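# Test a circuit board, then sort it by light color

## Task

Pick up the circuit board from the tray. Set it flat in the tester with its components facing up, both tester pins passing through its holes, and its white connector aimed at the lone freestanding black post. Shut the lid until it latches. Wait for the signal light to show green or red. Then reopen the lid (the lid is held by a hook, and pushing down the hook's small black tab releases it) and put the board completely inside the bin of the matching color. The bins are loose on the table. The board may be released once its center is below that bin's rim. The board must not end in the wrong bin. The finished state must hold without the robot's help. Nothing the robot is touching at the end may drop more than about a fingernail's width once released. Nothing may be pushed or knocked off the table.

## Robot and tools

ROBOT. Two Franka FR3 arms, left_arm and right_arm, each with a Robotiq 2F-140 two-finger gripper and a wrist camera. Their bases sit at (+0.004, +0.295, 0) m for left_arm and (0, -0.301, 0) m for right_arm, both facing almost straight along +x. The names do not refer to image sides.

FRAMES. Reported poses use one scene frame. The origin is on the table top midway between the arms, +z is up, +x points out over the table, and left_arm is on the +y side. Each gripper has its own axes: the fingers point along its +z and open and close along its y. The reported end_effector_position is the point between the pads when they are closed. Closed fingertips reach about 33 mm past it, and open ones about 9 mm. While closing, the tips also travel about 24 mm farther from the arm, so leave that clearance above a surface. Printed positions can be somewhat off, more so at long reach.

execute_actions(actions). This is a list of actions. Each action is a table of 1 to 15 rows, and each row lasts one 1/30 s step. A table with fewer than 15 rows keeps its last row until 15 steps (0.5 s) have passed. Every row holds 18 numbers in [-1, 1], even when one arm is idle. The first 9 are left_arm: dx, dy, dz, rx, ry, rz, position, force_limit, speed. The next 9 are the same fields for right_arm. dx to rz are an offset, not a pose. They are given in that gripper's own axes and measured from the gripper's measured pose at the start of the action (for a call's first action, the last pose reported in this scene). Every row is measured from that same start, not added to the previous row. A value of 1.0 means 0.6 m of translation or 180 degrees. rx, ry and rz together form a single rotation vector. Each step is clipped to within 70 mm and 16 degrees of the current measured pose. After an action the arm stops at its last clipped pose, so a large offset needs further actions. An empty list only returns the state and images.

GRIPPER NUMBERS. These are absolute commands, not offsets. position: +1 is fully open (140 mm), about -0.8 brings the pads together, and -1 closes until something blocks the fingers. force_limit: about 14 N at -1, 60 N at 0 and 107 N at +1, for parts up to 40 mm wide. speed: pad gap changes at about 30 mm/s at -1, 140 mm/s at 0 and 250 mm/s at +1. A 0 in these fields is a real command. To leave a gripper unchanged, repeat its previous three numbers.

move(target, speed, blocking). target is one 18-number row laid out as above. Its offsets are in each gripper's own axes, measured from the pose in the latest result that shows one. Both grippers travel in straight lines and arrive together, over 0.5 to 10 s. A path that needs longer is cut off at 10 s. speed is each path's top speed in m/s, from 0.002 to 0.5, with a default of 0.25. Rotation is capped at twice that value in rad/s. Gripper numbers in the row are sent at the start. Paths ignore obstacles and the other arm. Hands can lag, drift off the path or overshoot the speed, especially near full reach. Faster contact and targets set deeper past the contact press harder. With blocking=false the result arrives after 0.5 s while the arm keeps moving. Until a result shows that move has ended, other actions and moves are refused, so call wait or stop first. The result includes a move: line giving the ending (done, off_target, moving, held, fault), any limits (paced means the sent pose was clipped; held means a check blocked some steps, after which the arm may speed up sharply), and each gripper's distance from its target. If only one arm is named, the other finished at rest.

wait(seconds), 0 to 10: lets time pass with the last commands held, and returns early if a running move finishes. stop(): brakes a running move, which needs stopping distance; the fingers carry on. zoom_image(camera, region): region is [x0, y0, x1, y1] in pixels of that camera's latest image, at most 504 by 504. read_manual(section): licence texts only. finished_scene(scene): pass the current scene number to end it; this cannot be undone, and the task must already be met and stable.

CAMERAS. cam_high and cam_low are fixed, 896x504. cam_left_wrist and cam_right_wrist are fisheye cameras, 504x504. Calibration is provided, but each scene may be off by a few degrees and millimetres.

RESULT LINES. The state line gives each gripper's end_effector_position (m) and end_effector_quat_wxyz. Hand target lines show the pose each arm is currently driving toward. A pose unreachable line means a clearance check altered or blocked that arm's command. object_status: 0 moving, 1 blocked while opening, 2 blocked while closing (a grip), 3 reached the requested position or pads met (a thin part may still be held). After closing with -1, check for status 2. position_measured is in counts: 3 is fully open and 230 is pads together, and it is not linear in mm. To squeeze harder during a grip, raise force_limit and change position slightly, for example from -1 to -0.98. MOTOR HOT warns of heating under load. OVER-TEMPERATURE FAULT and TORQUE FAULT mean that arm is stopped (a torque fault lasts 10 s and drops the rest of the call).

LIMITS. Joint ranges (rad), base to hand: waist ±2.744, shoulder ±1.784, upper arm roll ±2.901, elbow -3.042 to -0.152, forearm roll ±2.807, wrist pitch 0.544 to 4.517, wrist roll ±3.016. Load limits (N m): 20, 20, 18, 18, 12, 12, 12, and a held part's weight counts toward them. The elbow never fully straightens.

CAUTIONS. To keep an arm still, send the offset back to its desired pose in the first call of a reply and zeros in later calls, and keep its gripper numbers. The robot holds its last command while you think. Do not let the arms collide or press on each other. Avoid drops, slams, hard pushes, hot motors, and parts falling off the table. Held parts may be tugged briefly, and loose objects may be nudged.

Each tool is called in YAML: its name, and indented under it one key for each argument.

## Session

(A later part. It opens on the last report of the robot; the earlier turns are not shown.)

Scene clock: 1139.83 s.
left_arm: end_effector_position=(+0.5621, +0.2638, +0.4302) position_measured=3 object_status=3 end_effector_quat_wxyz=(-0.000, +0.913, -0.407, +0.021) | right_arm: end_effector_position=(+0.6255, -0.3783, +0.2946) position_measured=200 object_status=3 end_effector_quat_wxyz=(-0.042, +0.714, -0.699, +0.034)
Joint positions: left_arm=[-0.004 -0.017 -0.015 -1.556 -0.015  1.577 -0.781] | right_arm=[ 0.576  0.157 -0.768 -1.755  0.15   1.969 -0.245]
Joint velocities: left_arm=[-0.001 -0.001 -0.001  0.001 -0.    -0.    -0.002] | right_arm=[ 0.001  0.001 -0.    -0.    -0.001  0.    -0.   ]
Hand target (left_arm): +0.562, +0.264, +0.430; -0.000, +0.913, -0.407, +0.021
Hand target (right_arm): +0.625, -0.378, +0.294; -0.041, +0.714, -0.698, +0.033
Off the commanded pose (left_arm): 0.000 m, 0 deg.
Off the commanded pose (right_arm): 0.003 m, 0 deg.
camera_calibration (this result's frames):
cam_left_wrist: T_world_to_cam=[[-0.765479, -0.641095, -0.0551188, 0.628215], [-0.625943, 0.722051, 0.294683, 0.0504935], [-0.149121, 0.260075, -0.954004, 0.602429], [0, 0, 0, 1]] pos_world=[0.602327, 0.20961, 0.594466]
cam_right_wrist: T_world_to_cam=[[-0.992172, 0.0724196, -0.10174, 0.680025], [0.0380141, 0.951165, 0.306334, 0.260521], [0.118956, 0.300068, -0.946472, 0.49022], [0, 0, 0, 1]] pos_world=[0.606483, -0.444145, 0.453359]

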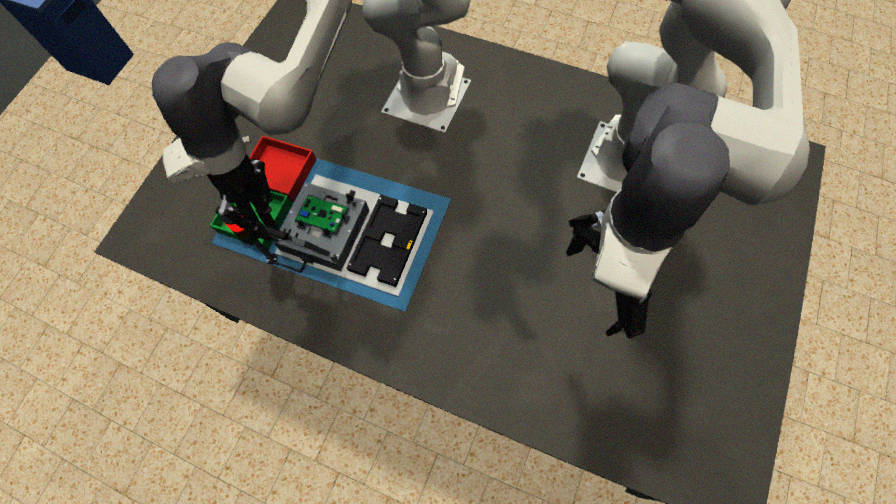

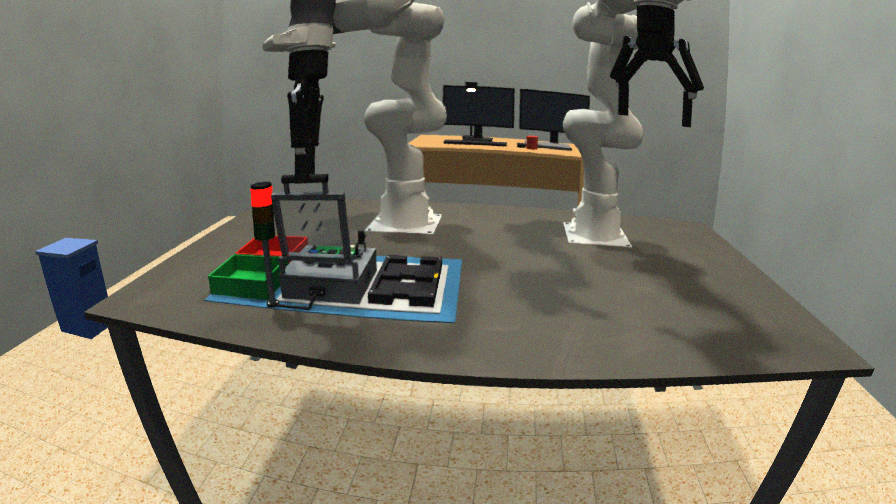

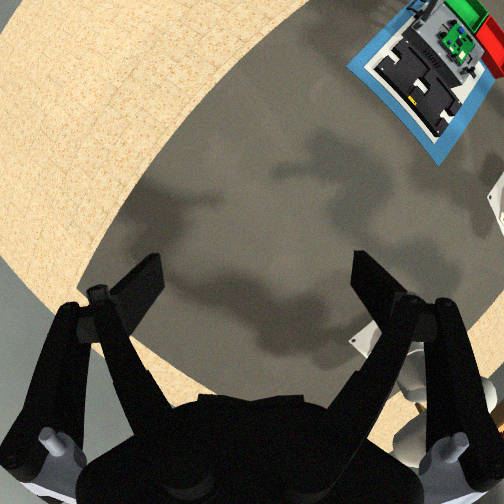

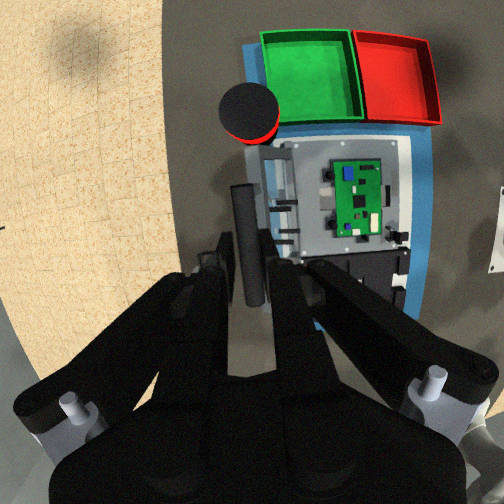

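move:
  target: [0,0,0,0,0,0,1,0,0, 0,0,-0.085,0,0,0,-0.56,-1,-0.3]
  speed: 0.1

Scene clock: 1143.63 s.
left_arm: end_effector_position=(+0.5621, +0.2638, +0.4302) position_measured=3 object_status=3 end_effector_quat_wxyz=(-0.000, +0.913, -0.407, +0.021) | right_arm: end_effector_position=(+0.6216, -0.3785, +0.3453) position_measured=200 object_status=3 end_effector_quat_wxyz=(-0.044, +0.715, -0.697, +0.036)
Joint positions: left_arm=[-0.004 -0.017 -0.015 -1.556 -0.015  1.577 -0.781] | right_arm=[ 0.576  0.127 -0.771 -1.656  0.127  1.855 -0.232]
Joint velocities: left_arm=[ 0.002  0.001 -0.    -0.001  0.001  0.     0.001] | right_arm=[-0.001 -0.    -0.     0.002  0.    -0.01   0.004]
Hand target (left_arm): +0.562, +0.264, +0.430; -0.000, +0.913, -0.407, +0.021
Hand target (right_arm): +0.620, -0.380, +0.345; -0.042, +0.713, -0.699, +0.034
Off the commanded pose (left_arm): 0.000 m, 0 deg.
Off the commanded pose (right_arm): 0.002 m, 0 deg.
move: done
camera_calibration (this result's frames):
cam_left_wrist: T_world_to_cam=[[-0.765479, -0.641095, -0.0551188, 0.628215], [-0.625943, 0.722051, 0.294683, 0.0504934], [-0.149121, 0.260075, -0.954004, 0.602429], [0, 0, 0, 1]] pos_world=[0.602327, 0.20961, 0.594466]
cam_right_wrist: T_world_to_cam=[[-0.991987, 0.0677764, -0.106624, 0.681173], [0.0319062, 0.950965, 0.307647, 0.248615], [0.122247, 0.30178, -0.945508, 0.536989], [0, 0, 0, 1]] pos_world=[0.602137, -0.444644, 0.503871]

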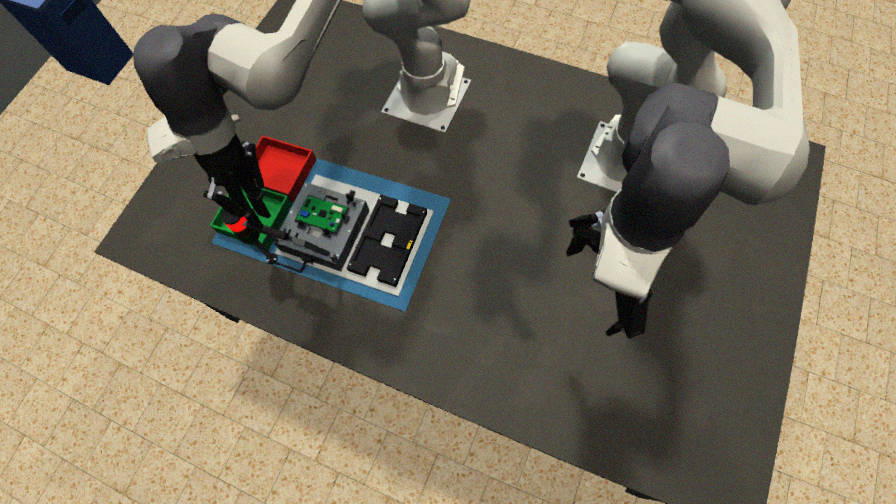

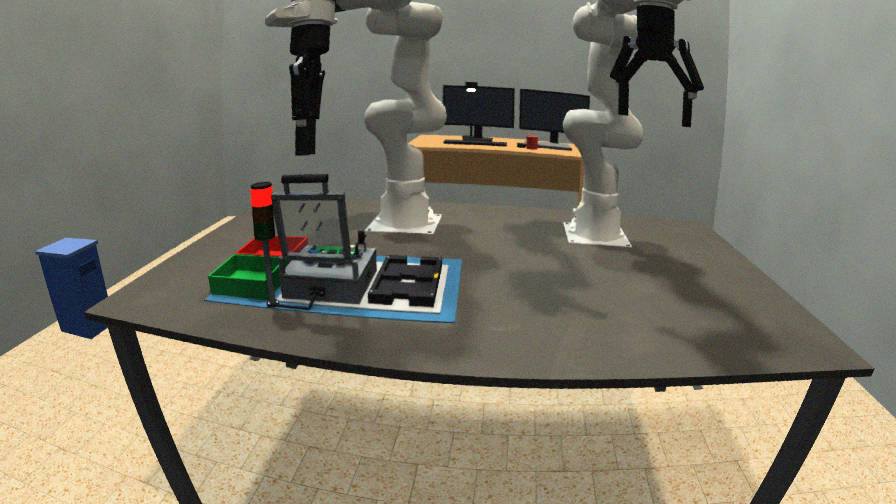

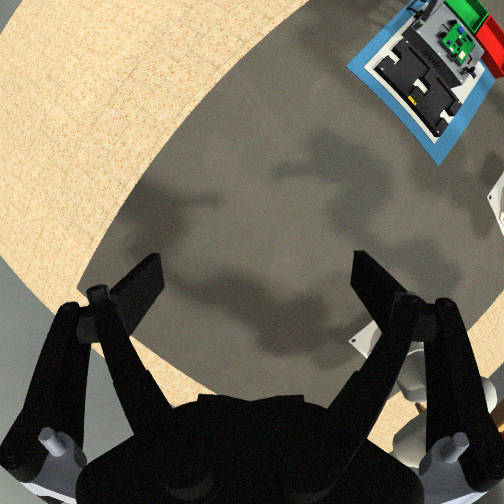

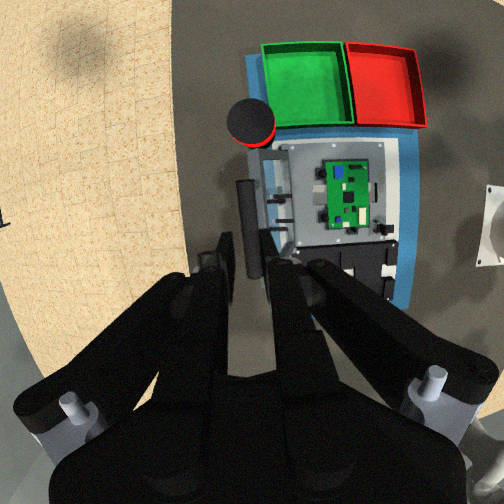

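move:
  target: [0,0,0,0,0,0,1,0,0, 0.0005,0.2415,0.048,-0.036,0.004,-0.005,0.25,-1,-0.3]
  speed: 0.15

Scene clock: 1165.50 s.
left_arm: end_effector_position=(+0.5621, +0.2638, +0.4302) position_measured=3 object_status=3 end_effector_quat_wxyz=(-0.000, +0.913, -0.407, +0.021) | right_arm: end_effector_position=(+0.4821, -0.3768, +0.2969) position_measured=98 object_status=3 end_effector_quat_wxyz=(-0.002, +0.729, -0.685, -0.002)
Joint positions: left_arm=[-0.004 -0.017 -0.015 -1.556 -0.015  1.577 -0.781] | right_arm=[ 0.578 -0.292 -0.671 -2.114 -0.182  1.876 -0.07 ]
Joint velocities: left_arm=[-0.     0.     0.002  0.     0.001 -0.     0.   ] | right_arm=[-0.01   0.     0.008 -0.003 -0.002 -0.     0.034]
Hand target (left_arm): +0.562, +0.264, +0.430; -0.000, +0.913, -0.407, +0.021
Hand target (right_arm): +0.481, -0.377, +0.297; -0.001, +0.724, -0.690, -0.002
Off the commanded pose (left_arm): 0.000 m, 0 deg.
Off the commanded pose (right_arm): 0.006 m, 1 deg.
move: off_target (right_arm)
camera_calibration (this result's frames):
cam_left_wrist: T_world_to_cam=[[-0.765479, -0.641095, -0.0551188, 0.628215], [-0.625943, 0.722051, 0.294683, 0.0504934], [-0.149121, 0.260075, -0.954004, 0.602429], [0, 0, 0, 1]] pos_world=[0.602327, 0.20961, 0.594466]
cam_right_wrist: T_world_to_cam=[[-0.999488, 0.0314447, 0.00594171, 0.493991], [0.0317979, 0.954976, 0.294974, 0.271675], [0.00360117, 0.295012, -0.955487, 0.565387], [0, 0, 0, 1]] pos_world=[0.483063, -0.441773, 0.457148]

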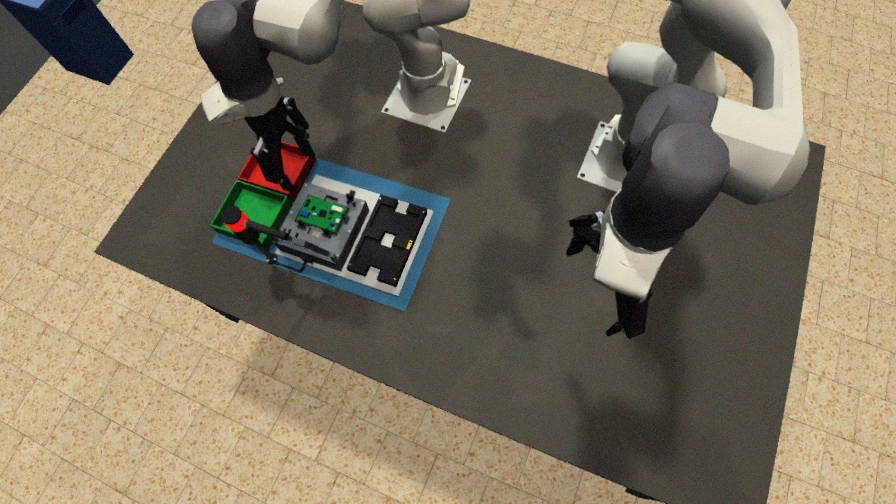

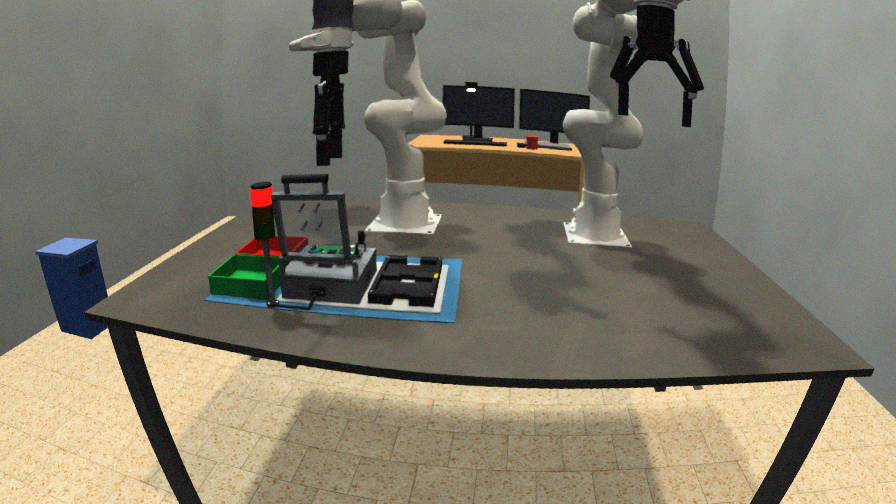

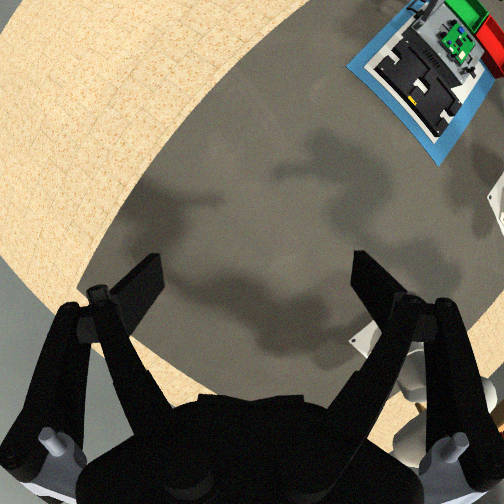

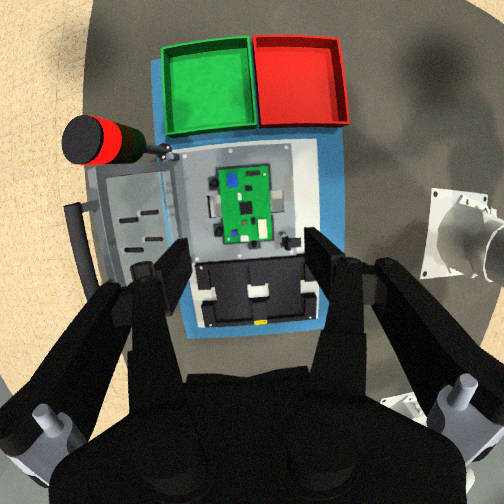

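move:
  target: [0,0,0,0,0,0,1,0,0, 0.0095,0.003,0.225,0,0,0.008,0.25,-1,-0.3]
  speed: 0.12

Scene clock: 1175.43 s.
left_arm: end_effector_position=(+0.5621, +0.2638, +0.4302) position_measured=3 object_status=3 end_effector_quat_wxyz=(-0.000, +0.913, -0.407, +0.021) | right_arm: end_effector_position=(+0.4785, -0.3795, +0.1635) position_measured=98 object_status=3 end_effector_quat_wxyz=(-0.001, +0.719, -0.695, -0.004)
Joint positions: left_arm=[-0.004 -0.017 -0.015 -1.556 -0.015  1.577 -0.781] | right_arm=[ 0.586 -0.154 -0.748 -2.352 -0.125  2.23  -0.103]
Joint velocities: left_arm=[-0.001  0.     0.    -0.001 -0.    -0.001  0.   ] | right_arm=[ 0.001  0.001  0.    -0.001  0.004  0.011 -0.012]
Hand target (left_arm): +0.562, +0.264, +0.430; -0.000, +0.913, -0.407, +0.021
Hand target (right_arm): +0.480, -0.379, +0.163; -0.002, +0.721, -0.693, -0.003
Off the commanded pose (left_arm): 0.000 m, 0 deg.
Off the commanded pose (right_arm): 0.003 m, 0 deg.
move: done
camera_calibration (this result's frames):
cam_left_wrist: T_world_to_cam=[[-0.765479, -0.641095, -0.0551188, 0.628215], [-0.625943, 0.722051, 0.294683, 0.0504934], [-0.149121, 0.260075, -0.954004, 0.602429], [0, 0, 0, 1]] pos_world=[0.602327, 0.20961, 0.594466]
cam_right_wrist: T_world_to_cam=[[-0.99816, 0.0599207, 0.00927638, 0.500866], [0.0599855, 0.953525, 0.295283, 0.299661], [0.00884831, 0.295296, -0.955365, 0.436304], [0, 0, 0, 1]] pos_world=[0.478109, -0.444586, 0.323698]

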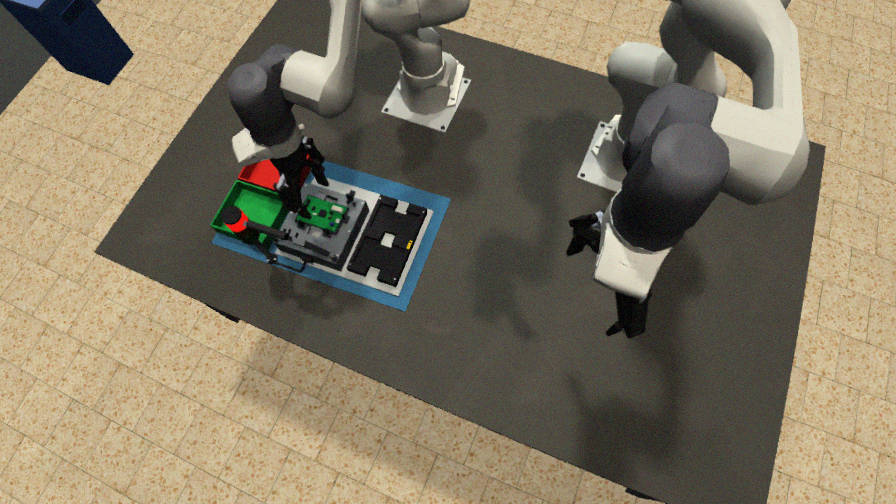

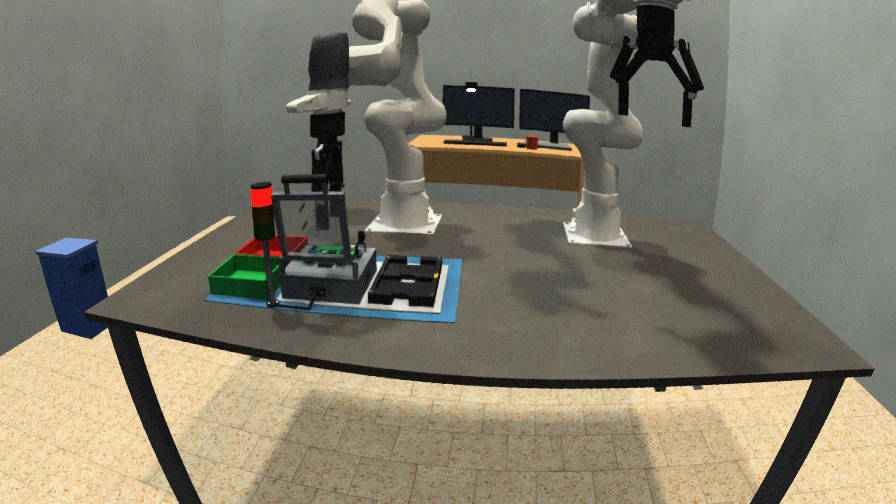

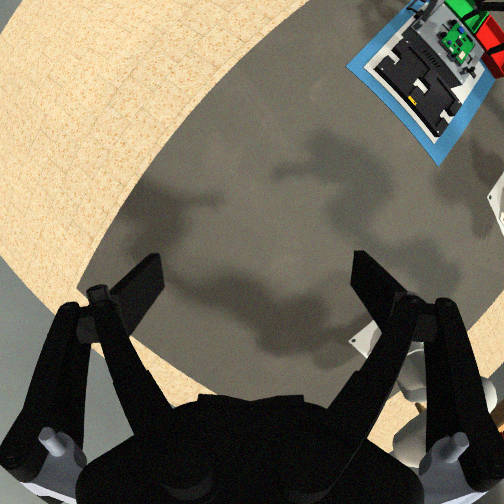

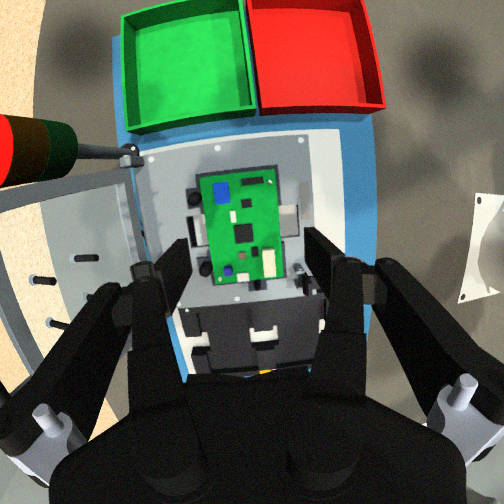

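move:
  target: [0,0,0,0,0,0,1,0,0, 0.007,-0.007,0.062,0,0,0,0.25,-1,-0.3]
  speed: 0.06

Scene clock: 1180.67 s.
left_arm: end_effector_position=(+0.5621, +0.2638, +0.4302) position_measured=3 object_status=3 end_effector_quat_wxyz=(-0.000, +0.913, -0.407, +0.021) | right_arm: end_effector_position=(+0.4812, -0.3829, +0.1273) position_measured=98 object_status=3 end_effector_quat_wxyz=(+0.001, +0.716, -0.698, -0.005)
Joint positions: left_arm=[-0.004 -0.017 -0.015 -1.556 -0.015  1.577 -0.781] | right_arm=[ 0.588 -0.061 -0.764 -2.378 -0.052  2.324 -0.156]
Joint velocities: left_arm=[ 0.002 -0.001  0.001 -0.     0.002  0.     0.001] | right_arm=[-0.     0.001 -0.    -0.002  0.005  0.011 -0.022]
Hand target (left_arm): +0.562, +0.264, +0.430; -0.000, +0.913, -0.407, +0.021
Hand target (right_arm): +0.482, -0.383, +0.127; -0.001, +0.719, -0.695, -0.004
Off the commanded pose (left_arm): 0.000 m, 0 deg.
Off the commanded pose (right_arm): 0.002 m, 1 deg.
move: done
camera_calibration (this result's frames):
cam_left_wrist: T_world_to_cam=[[-0.76548, -0.641095, -0.0551189, 0.628215], [-0.625942, 0.722051, 0.294683, 0.0504933], [-0.149121, 0.260075, -0.954004, 0.602428], [0, 0, 0, 1]] pos_world=[0.602327, 0.20961, 0.594466]
cam_right_wrist: T_world_to_cam=[[-0.997615, 0.0678003, 0.0129567, 0.506417], [0.0686084, 0.953291, 0.294158, 0.309321], [0.0075925, 0.294345, -0.955669, 0.403039], [0, 0, 0, 1]] pos_world=[0.480927, -0.44784, 0.287621]

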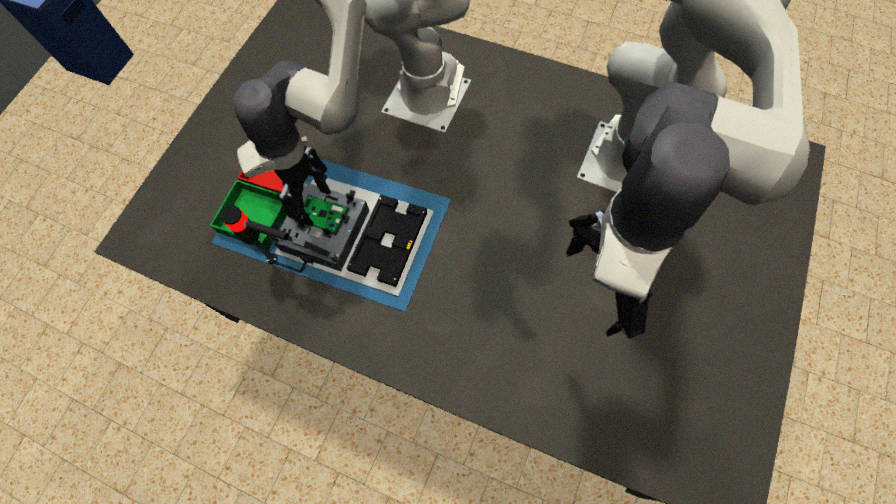

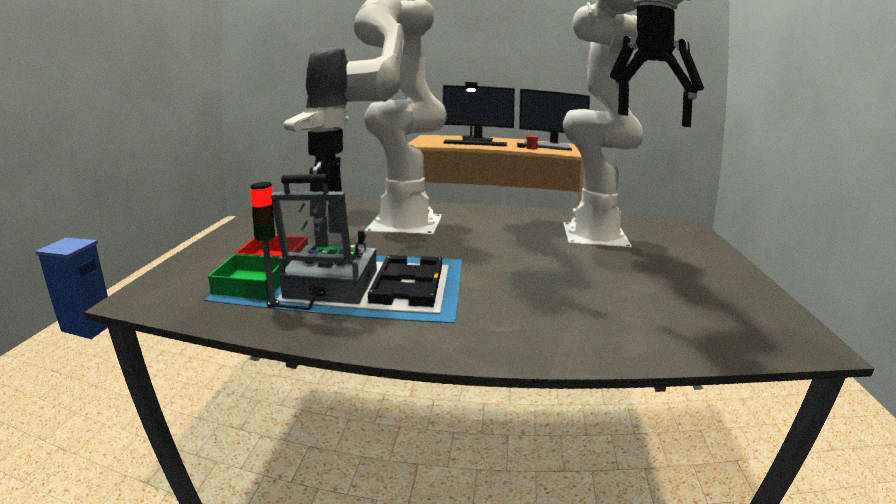

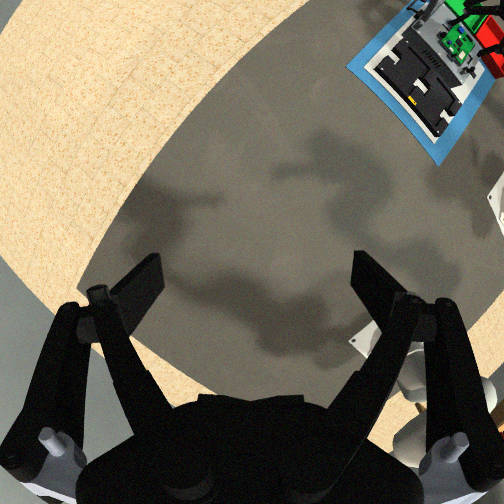

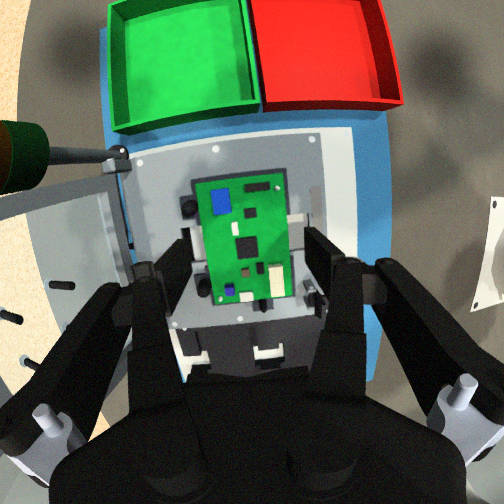

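move:
  target: [0,0,0,0,0,0,1,0,0, -0.003,0,0.052,0,0,-0.004,0.25,-1,-0.3]
  speed: 0.04

Scene clock: 1187.03 s.
left_arm: end_effector_position=(+0.5621, +0.2638, +0.4302) position_measured=3 object_status=3 end_effector_quat_wxyz=(-0.000, +0.913, -0.407, +0.021) | right_arm: end_effector_position=(+0.4797, -0.3820, +0.0973) position_measured=98 object_status=3 end_effector_quat_wxyz=(+0.002, +0.717, -0.697, -0.006)
Joint positions: left_arm=[-0.004 -0.017 -0.015 -1.556 -0.015  1.577 -0.781] | right_arm=[ 0.588  0.011 -0.764 -2.404  0.016  2.4   -0.207]
Joint velocities: left_arm=[-0.001  0.    -0.    -0.    -0.001  0.    -0.002] | right_arm=[ 0.002  0.001  0.     0.     0.006  0.011 -0.021]
Hand target (left_arm): +0.562, +0.264, +0.430; -0.000, +0.913, -0.407, +0.021
Hand target (right_arm): +0.481, -0.381, +0.097; +0.001, +0.720, -0.694, -0.005
Off the commanded pose (left_arm): 0.000 m, 0 deg.
Off the commanded pose (right_arm): 0.002 m, 1 deg.
move: done
camera_calibration (this result's frames):
cam_left_wrist: T_world_to_cam=[[-0.765479, -0.641095, -0.0551189, 0.628215], [-0.625943, 0.722051, 0.294683, 0.0504936], [-0.149121, 0.260075, -0.954004, 0.602429], [0, 0, 0, 1]] pos_world=[0.602327, 0.209611, 0.594466]
cam_right_wrist: T_world_to_cam=[[-0.997692, 0.0659216, 0.0162664, 0.50422], [0.0677908, 0.953585, 0.293393, 0.317975], [0.00382955, 0.293819, -0.955853, 0.375712], [0, 0, 0, 1]] pos_world=[0.480062, -0.446846, 0.257632]

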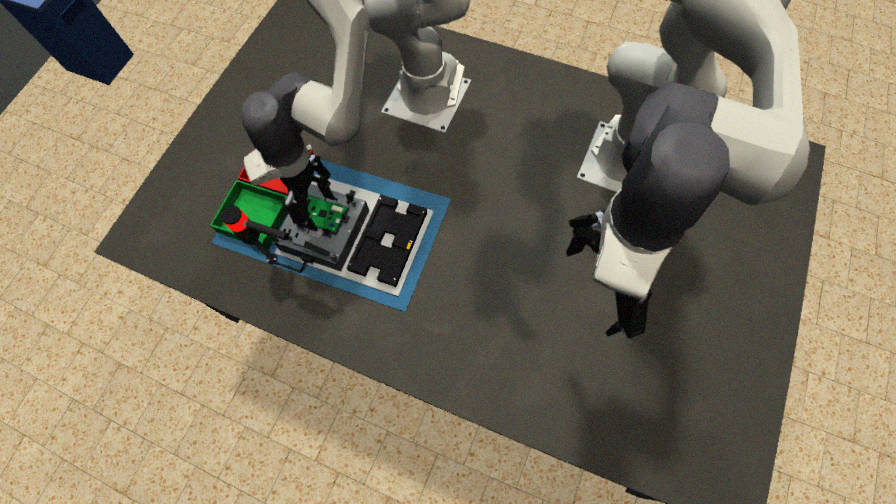

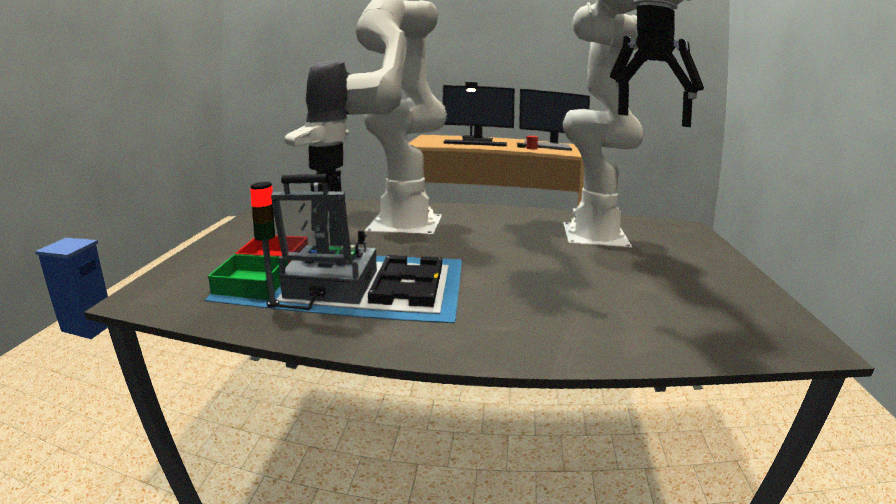

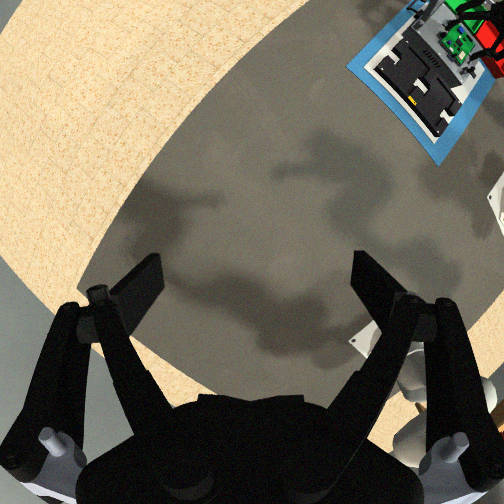

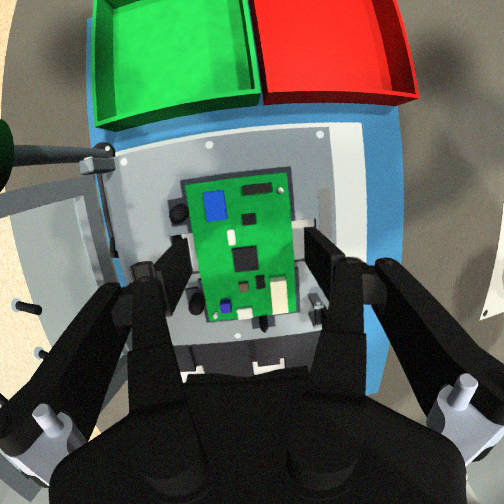

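Grip.

execute_actions:
  actions:
    - [[0,0,0,0,0,0,1,0,0, 0,-0.002,0,0,0,0,-1,0,-0.6]]
    - [[0,0,0,0,0,0,1,0,0, 0,0,0,0,0,0,-1,0,-0.6]]

Scene clock: 1190.30 s.
left_arm: end_effector_position=(+0.5621, +0.2638, +0.4302) position_measured=3 object_status=3 end_effector_quat_wxyz=(-0.000, +0.913, -0.407, +0.021) | right_arm: end_effector_position=(+0.4814, -0.3824, +0.0981) position_measured=126 object_status=2 end_effector_quat_wxyz=(+0.001, +0.718, -0.696, -0.005)
Joint positions: left_arm=[-0.004 -0.017 -0.015 -1.556 -0.015  1.577 -0.781] | right_arm=[ 0.588  0.014 -0.764 -2.401  0.018  2.401 -0.213]
Joint velocities: left_arm=[-0.    -0.001  0.    -0.     0.001  0.     0.001] | right_arm=[-0.    -0.001  0.     0.     0.001 -0.     0.   ]
Hand target (left_arm): +0.562, +0.264, +0.430; -0.000, +0.913, -0.407, +0.021
Hand target (right_arm): +0.481, -0.382, +0.098; +0.001, +0.718, -0.696, -0.005
Off the commanded pose (left_arm): 0.000 m, 0 deg.
Off the commanded pose (right_arm): 0.000 m, 0 deg.
camera_calibration (this result's frames):
cam_left_wrist: T_world_to_cam=[[-0.765479, -0.641095, -0.0551187, 0.628215], [-0.625943, 0.722051, 0.294683, 0.0504935], [-0.149121, 0.260075, -0.954004, 0.602429], [0, 0, 0, 1]] pos_world=[0.602327, 0.20961, 0.594466]
cam_right_wrist: T_world_to_cam=[[-0.998034, 0.0611582, 0.0137194, 0.504573], [0.0624909, 0.954018, 0.293161, 0.320695], [0.00484064, 0.293442, -0.955965, 0.375903], [0, 0, 0, 1]] pos_world=[0.481721, -0.447114, 0.258412]

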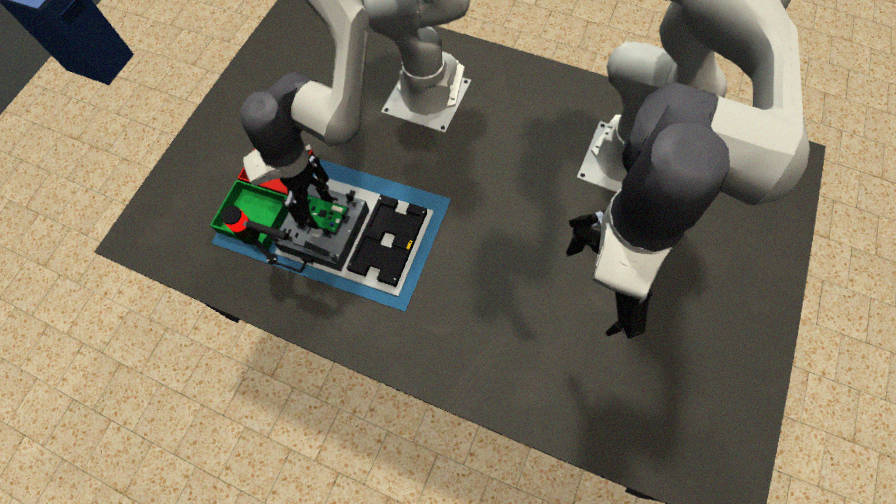

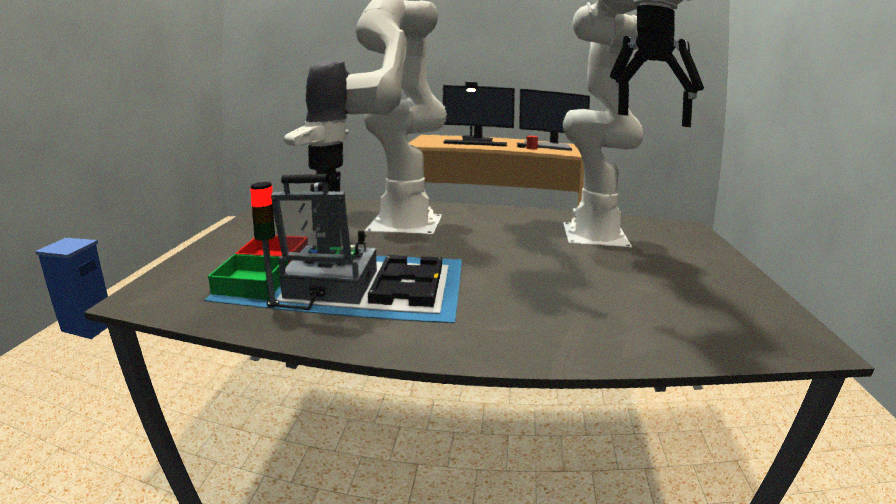

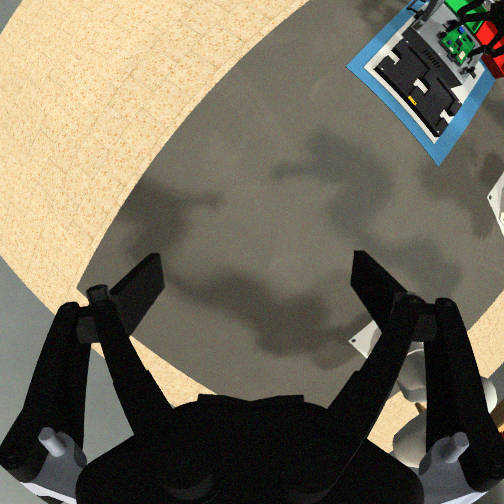

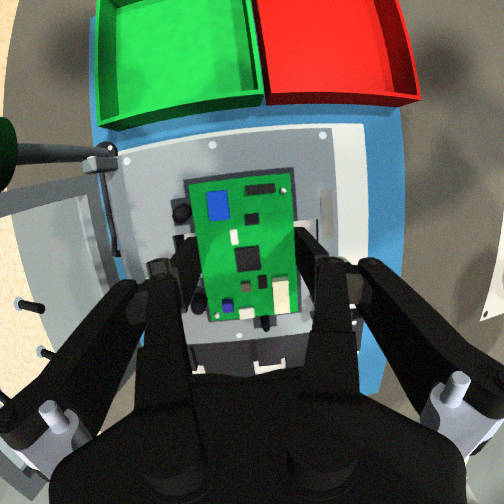

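Gripped. Lift slowly off the pins.

move:
  target: [0,0,0,0,0,0,1,0,0, 0,0,-0.05,0,0,0,-1,0,-0.6]
  speed: 0.03

move:
  target: [0,0,0,0,0,0,1,0,0, 0,0,-0.14,0,0,0,-1,0,-0.6]
  speed: 0.1

Scene clock: 1194.40 s.
left_arm: end_effector_position=(+0.5621, +0.2638, +0.4302) position_measured=3 object_status=3 end_effector_quat_wxyz=(-0.000, +0.913, -0.407, +0.021) | right_arm: end_effector_position=(+0.4828, -0.3830, +0.1268) position_measured=126 object_status=2 end_effector_quat_wxyz=(-0.000, +0.721, -0.693, -0.004)
Joint positions: left_arm=[-0.004 -0.017 -0.015 -1.556 -0.015  1.577 -0.781] | right_arm=[ 0.588 -0.057 -0.764 -2.376 -0.048  2.329 -0.173]
Joint velocities: left_arm=[-0.     0.     0.    -0.001  0.     0.    -0.001] | right_arm=[ 0.001  0.001 -0.    -0.    -0.008 -0.02   0.02 ]
Hand target (left_arm): +0.562, +0.264, +0.430; -0.000, +0.913, -0.407, +0.021
Hand target (right_arm): +0.482, -0.383, +0.127; +0.001, +0.718, -0.696, -0.005
Off the commanded pose (left_arm): 0.000 m, 0 deg.
Off the commanded pose (right_arm): 0.002 m, 0 deg.
move: done
camera_calibration (this result's frames):
cam_left_wrist: T_world_to_cam=[[-0.765479, -0.641095, -0.0551188, 0.628215], [-0.625943, 0.722051, 0.294683, 0.0504934], [-0.149121, 0.260075, -0.954004, 0.602429], [0, 0, 0, 1]] pos_world=[0.602327, 0.20961, 0.594466]
cam_right_wrist: T_world_to_cam=[[-0.998479, 0.0542432, 0.00982101, 0.503677], [0.0547287, 0.954116, 0.294392, 0.316381], [0.00659836, 0.294482, -0.955634, 0.403008], [0, 0, 0, 1]] pos_world=[0.482937, -0.447864, 0.287041]

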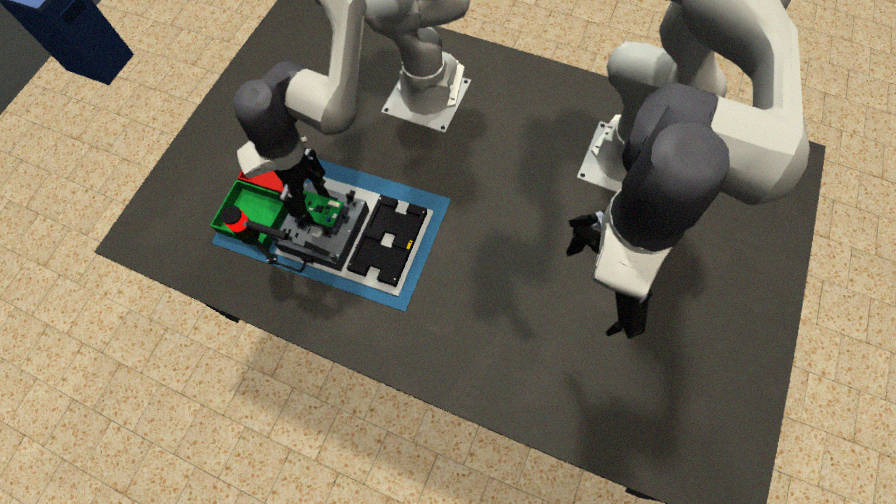

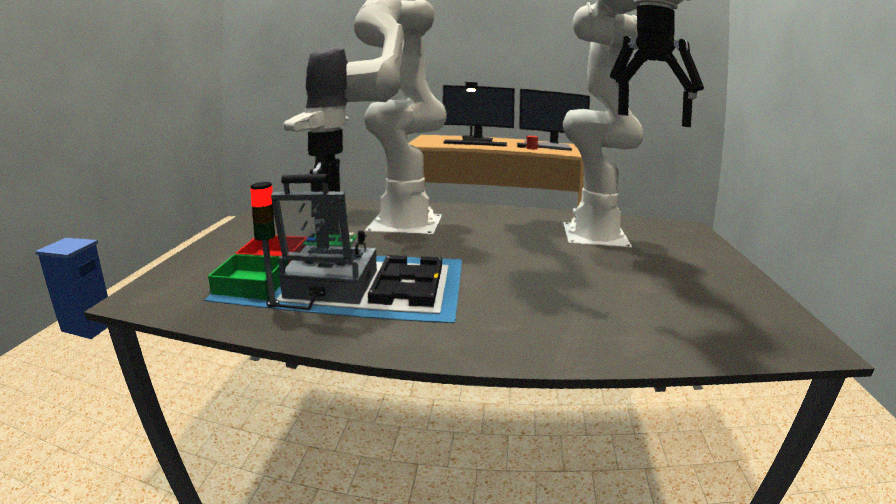

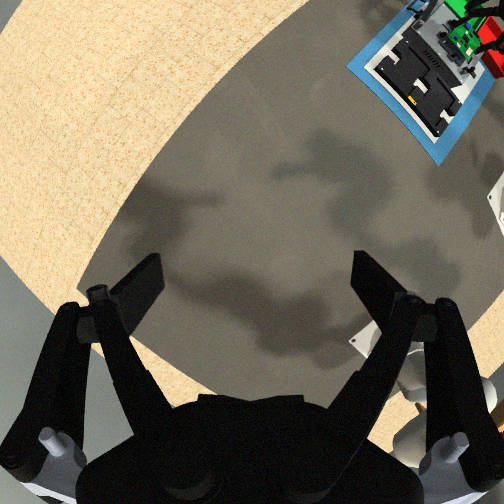

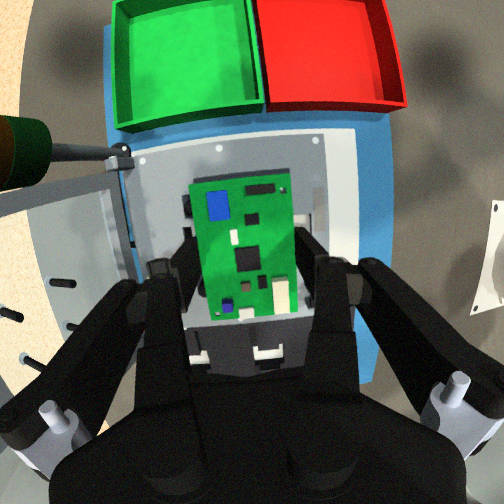

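Scene clock: 1195.83 s.
left_arm: end_effector_position=(+0.5621, +0.2638, +0.4302) position_measured=3 object_status=3 end_effector_quat_wxyz=(-0.000, +0.913, -0.407, +0.021) | right_arm: end_effector_position=(+0.4846, -0.3839, +0.2088) position_measured=126 object_status=2 end_effector_quat_wxyz=(-0.001, +0.723, -0.691, -0.003)
Joint positions: left_arm=[-0.004 -0.017 -0.015 -1.556 -0.015  1.577 -0.781] | right_arm=[ 0.575 -0.202 -0.726 -2.268 -0.149  2.107 -0.101]
Joint velocities: left_arm=[ 0.    -0.    -0.001 -0.001 -0.002 -0.    -0.   ] | right_arm=[ 0.001 -0.002 -0.001 -0.    -0.002 -0.011  0.012]
Hand target (left_arm): +0.562, +0.264, +0.430; -0.000, +0.913, -0.407, +0.021
Hand target (right_arm): +0.484, -0.384, +0.209; -0.000, +0.720, -0.694, -0.004
Off the commanded pose (left_arm): 0.000 m, 0 deg.
Off the commanded pose (right_arm): 0.002 m, 0 deg.
move: done
camera_calibration (this result's frames):
cam_left_wrist: T_world_to_cam=[[-0.765479, -0.641095, -0.0551188, 0.628215], [-0.625943, 0.722051, 0.294683, 0.0504933], [-0.149121, 0.260075, -0.954004, 0.602428], [0, 0, 0, 1]] pos_world=[0.602327, 0.20961, 0.594466]
cam_right_wrist: T_world_to_cam=[[-0.998785, 0.0487139, 0.00744453, 0.50318], [0.0487366, 0.954082, 0.295554, 0.295676], [0.00729489, 0.295557, -0.955297, 0.481643], [0, 0, 0, 1]] pos_world=[0.484645, -0.448964, 0.368978]

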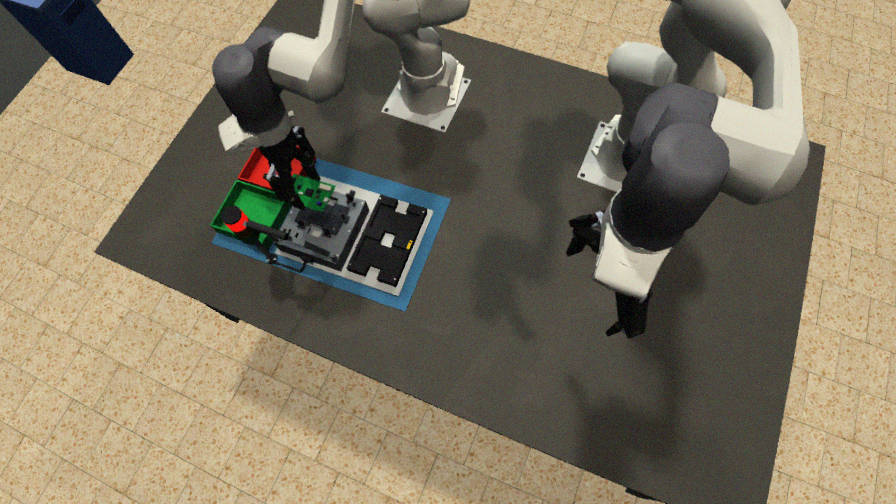

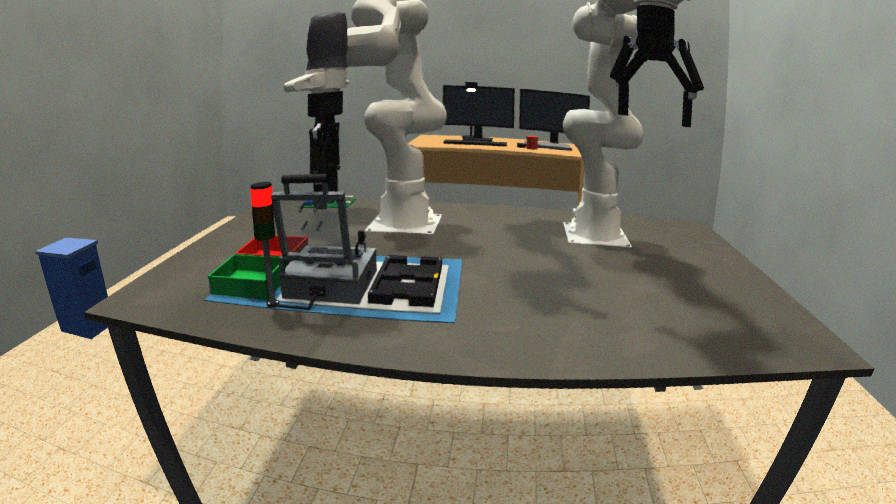

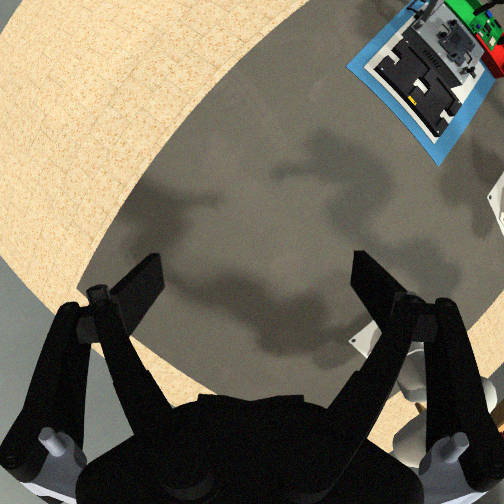

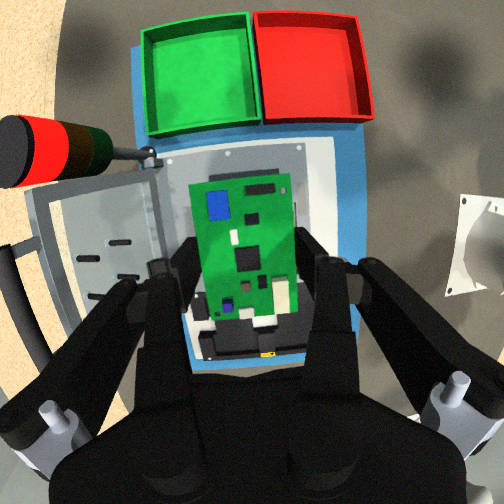

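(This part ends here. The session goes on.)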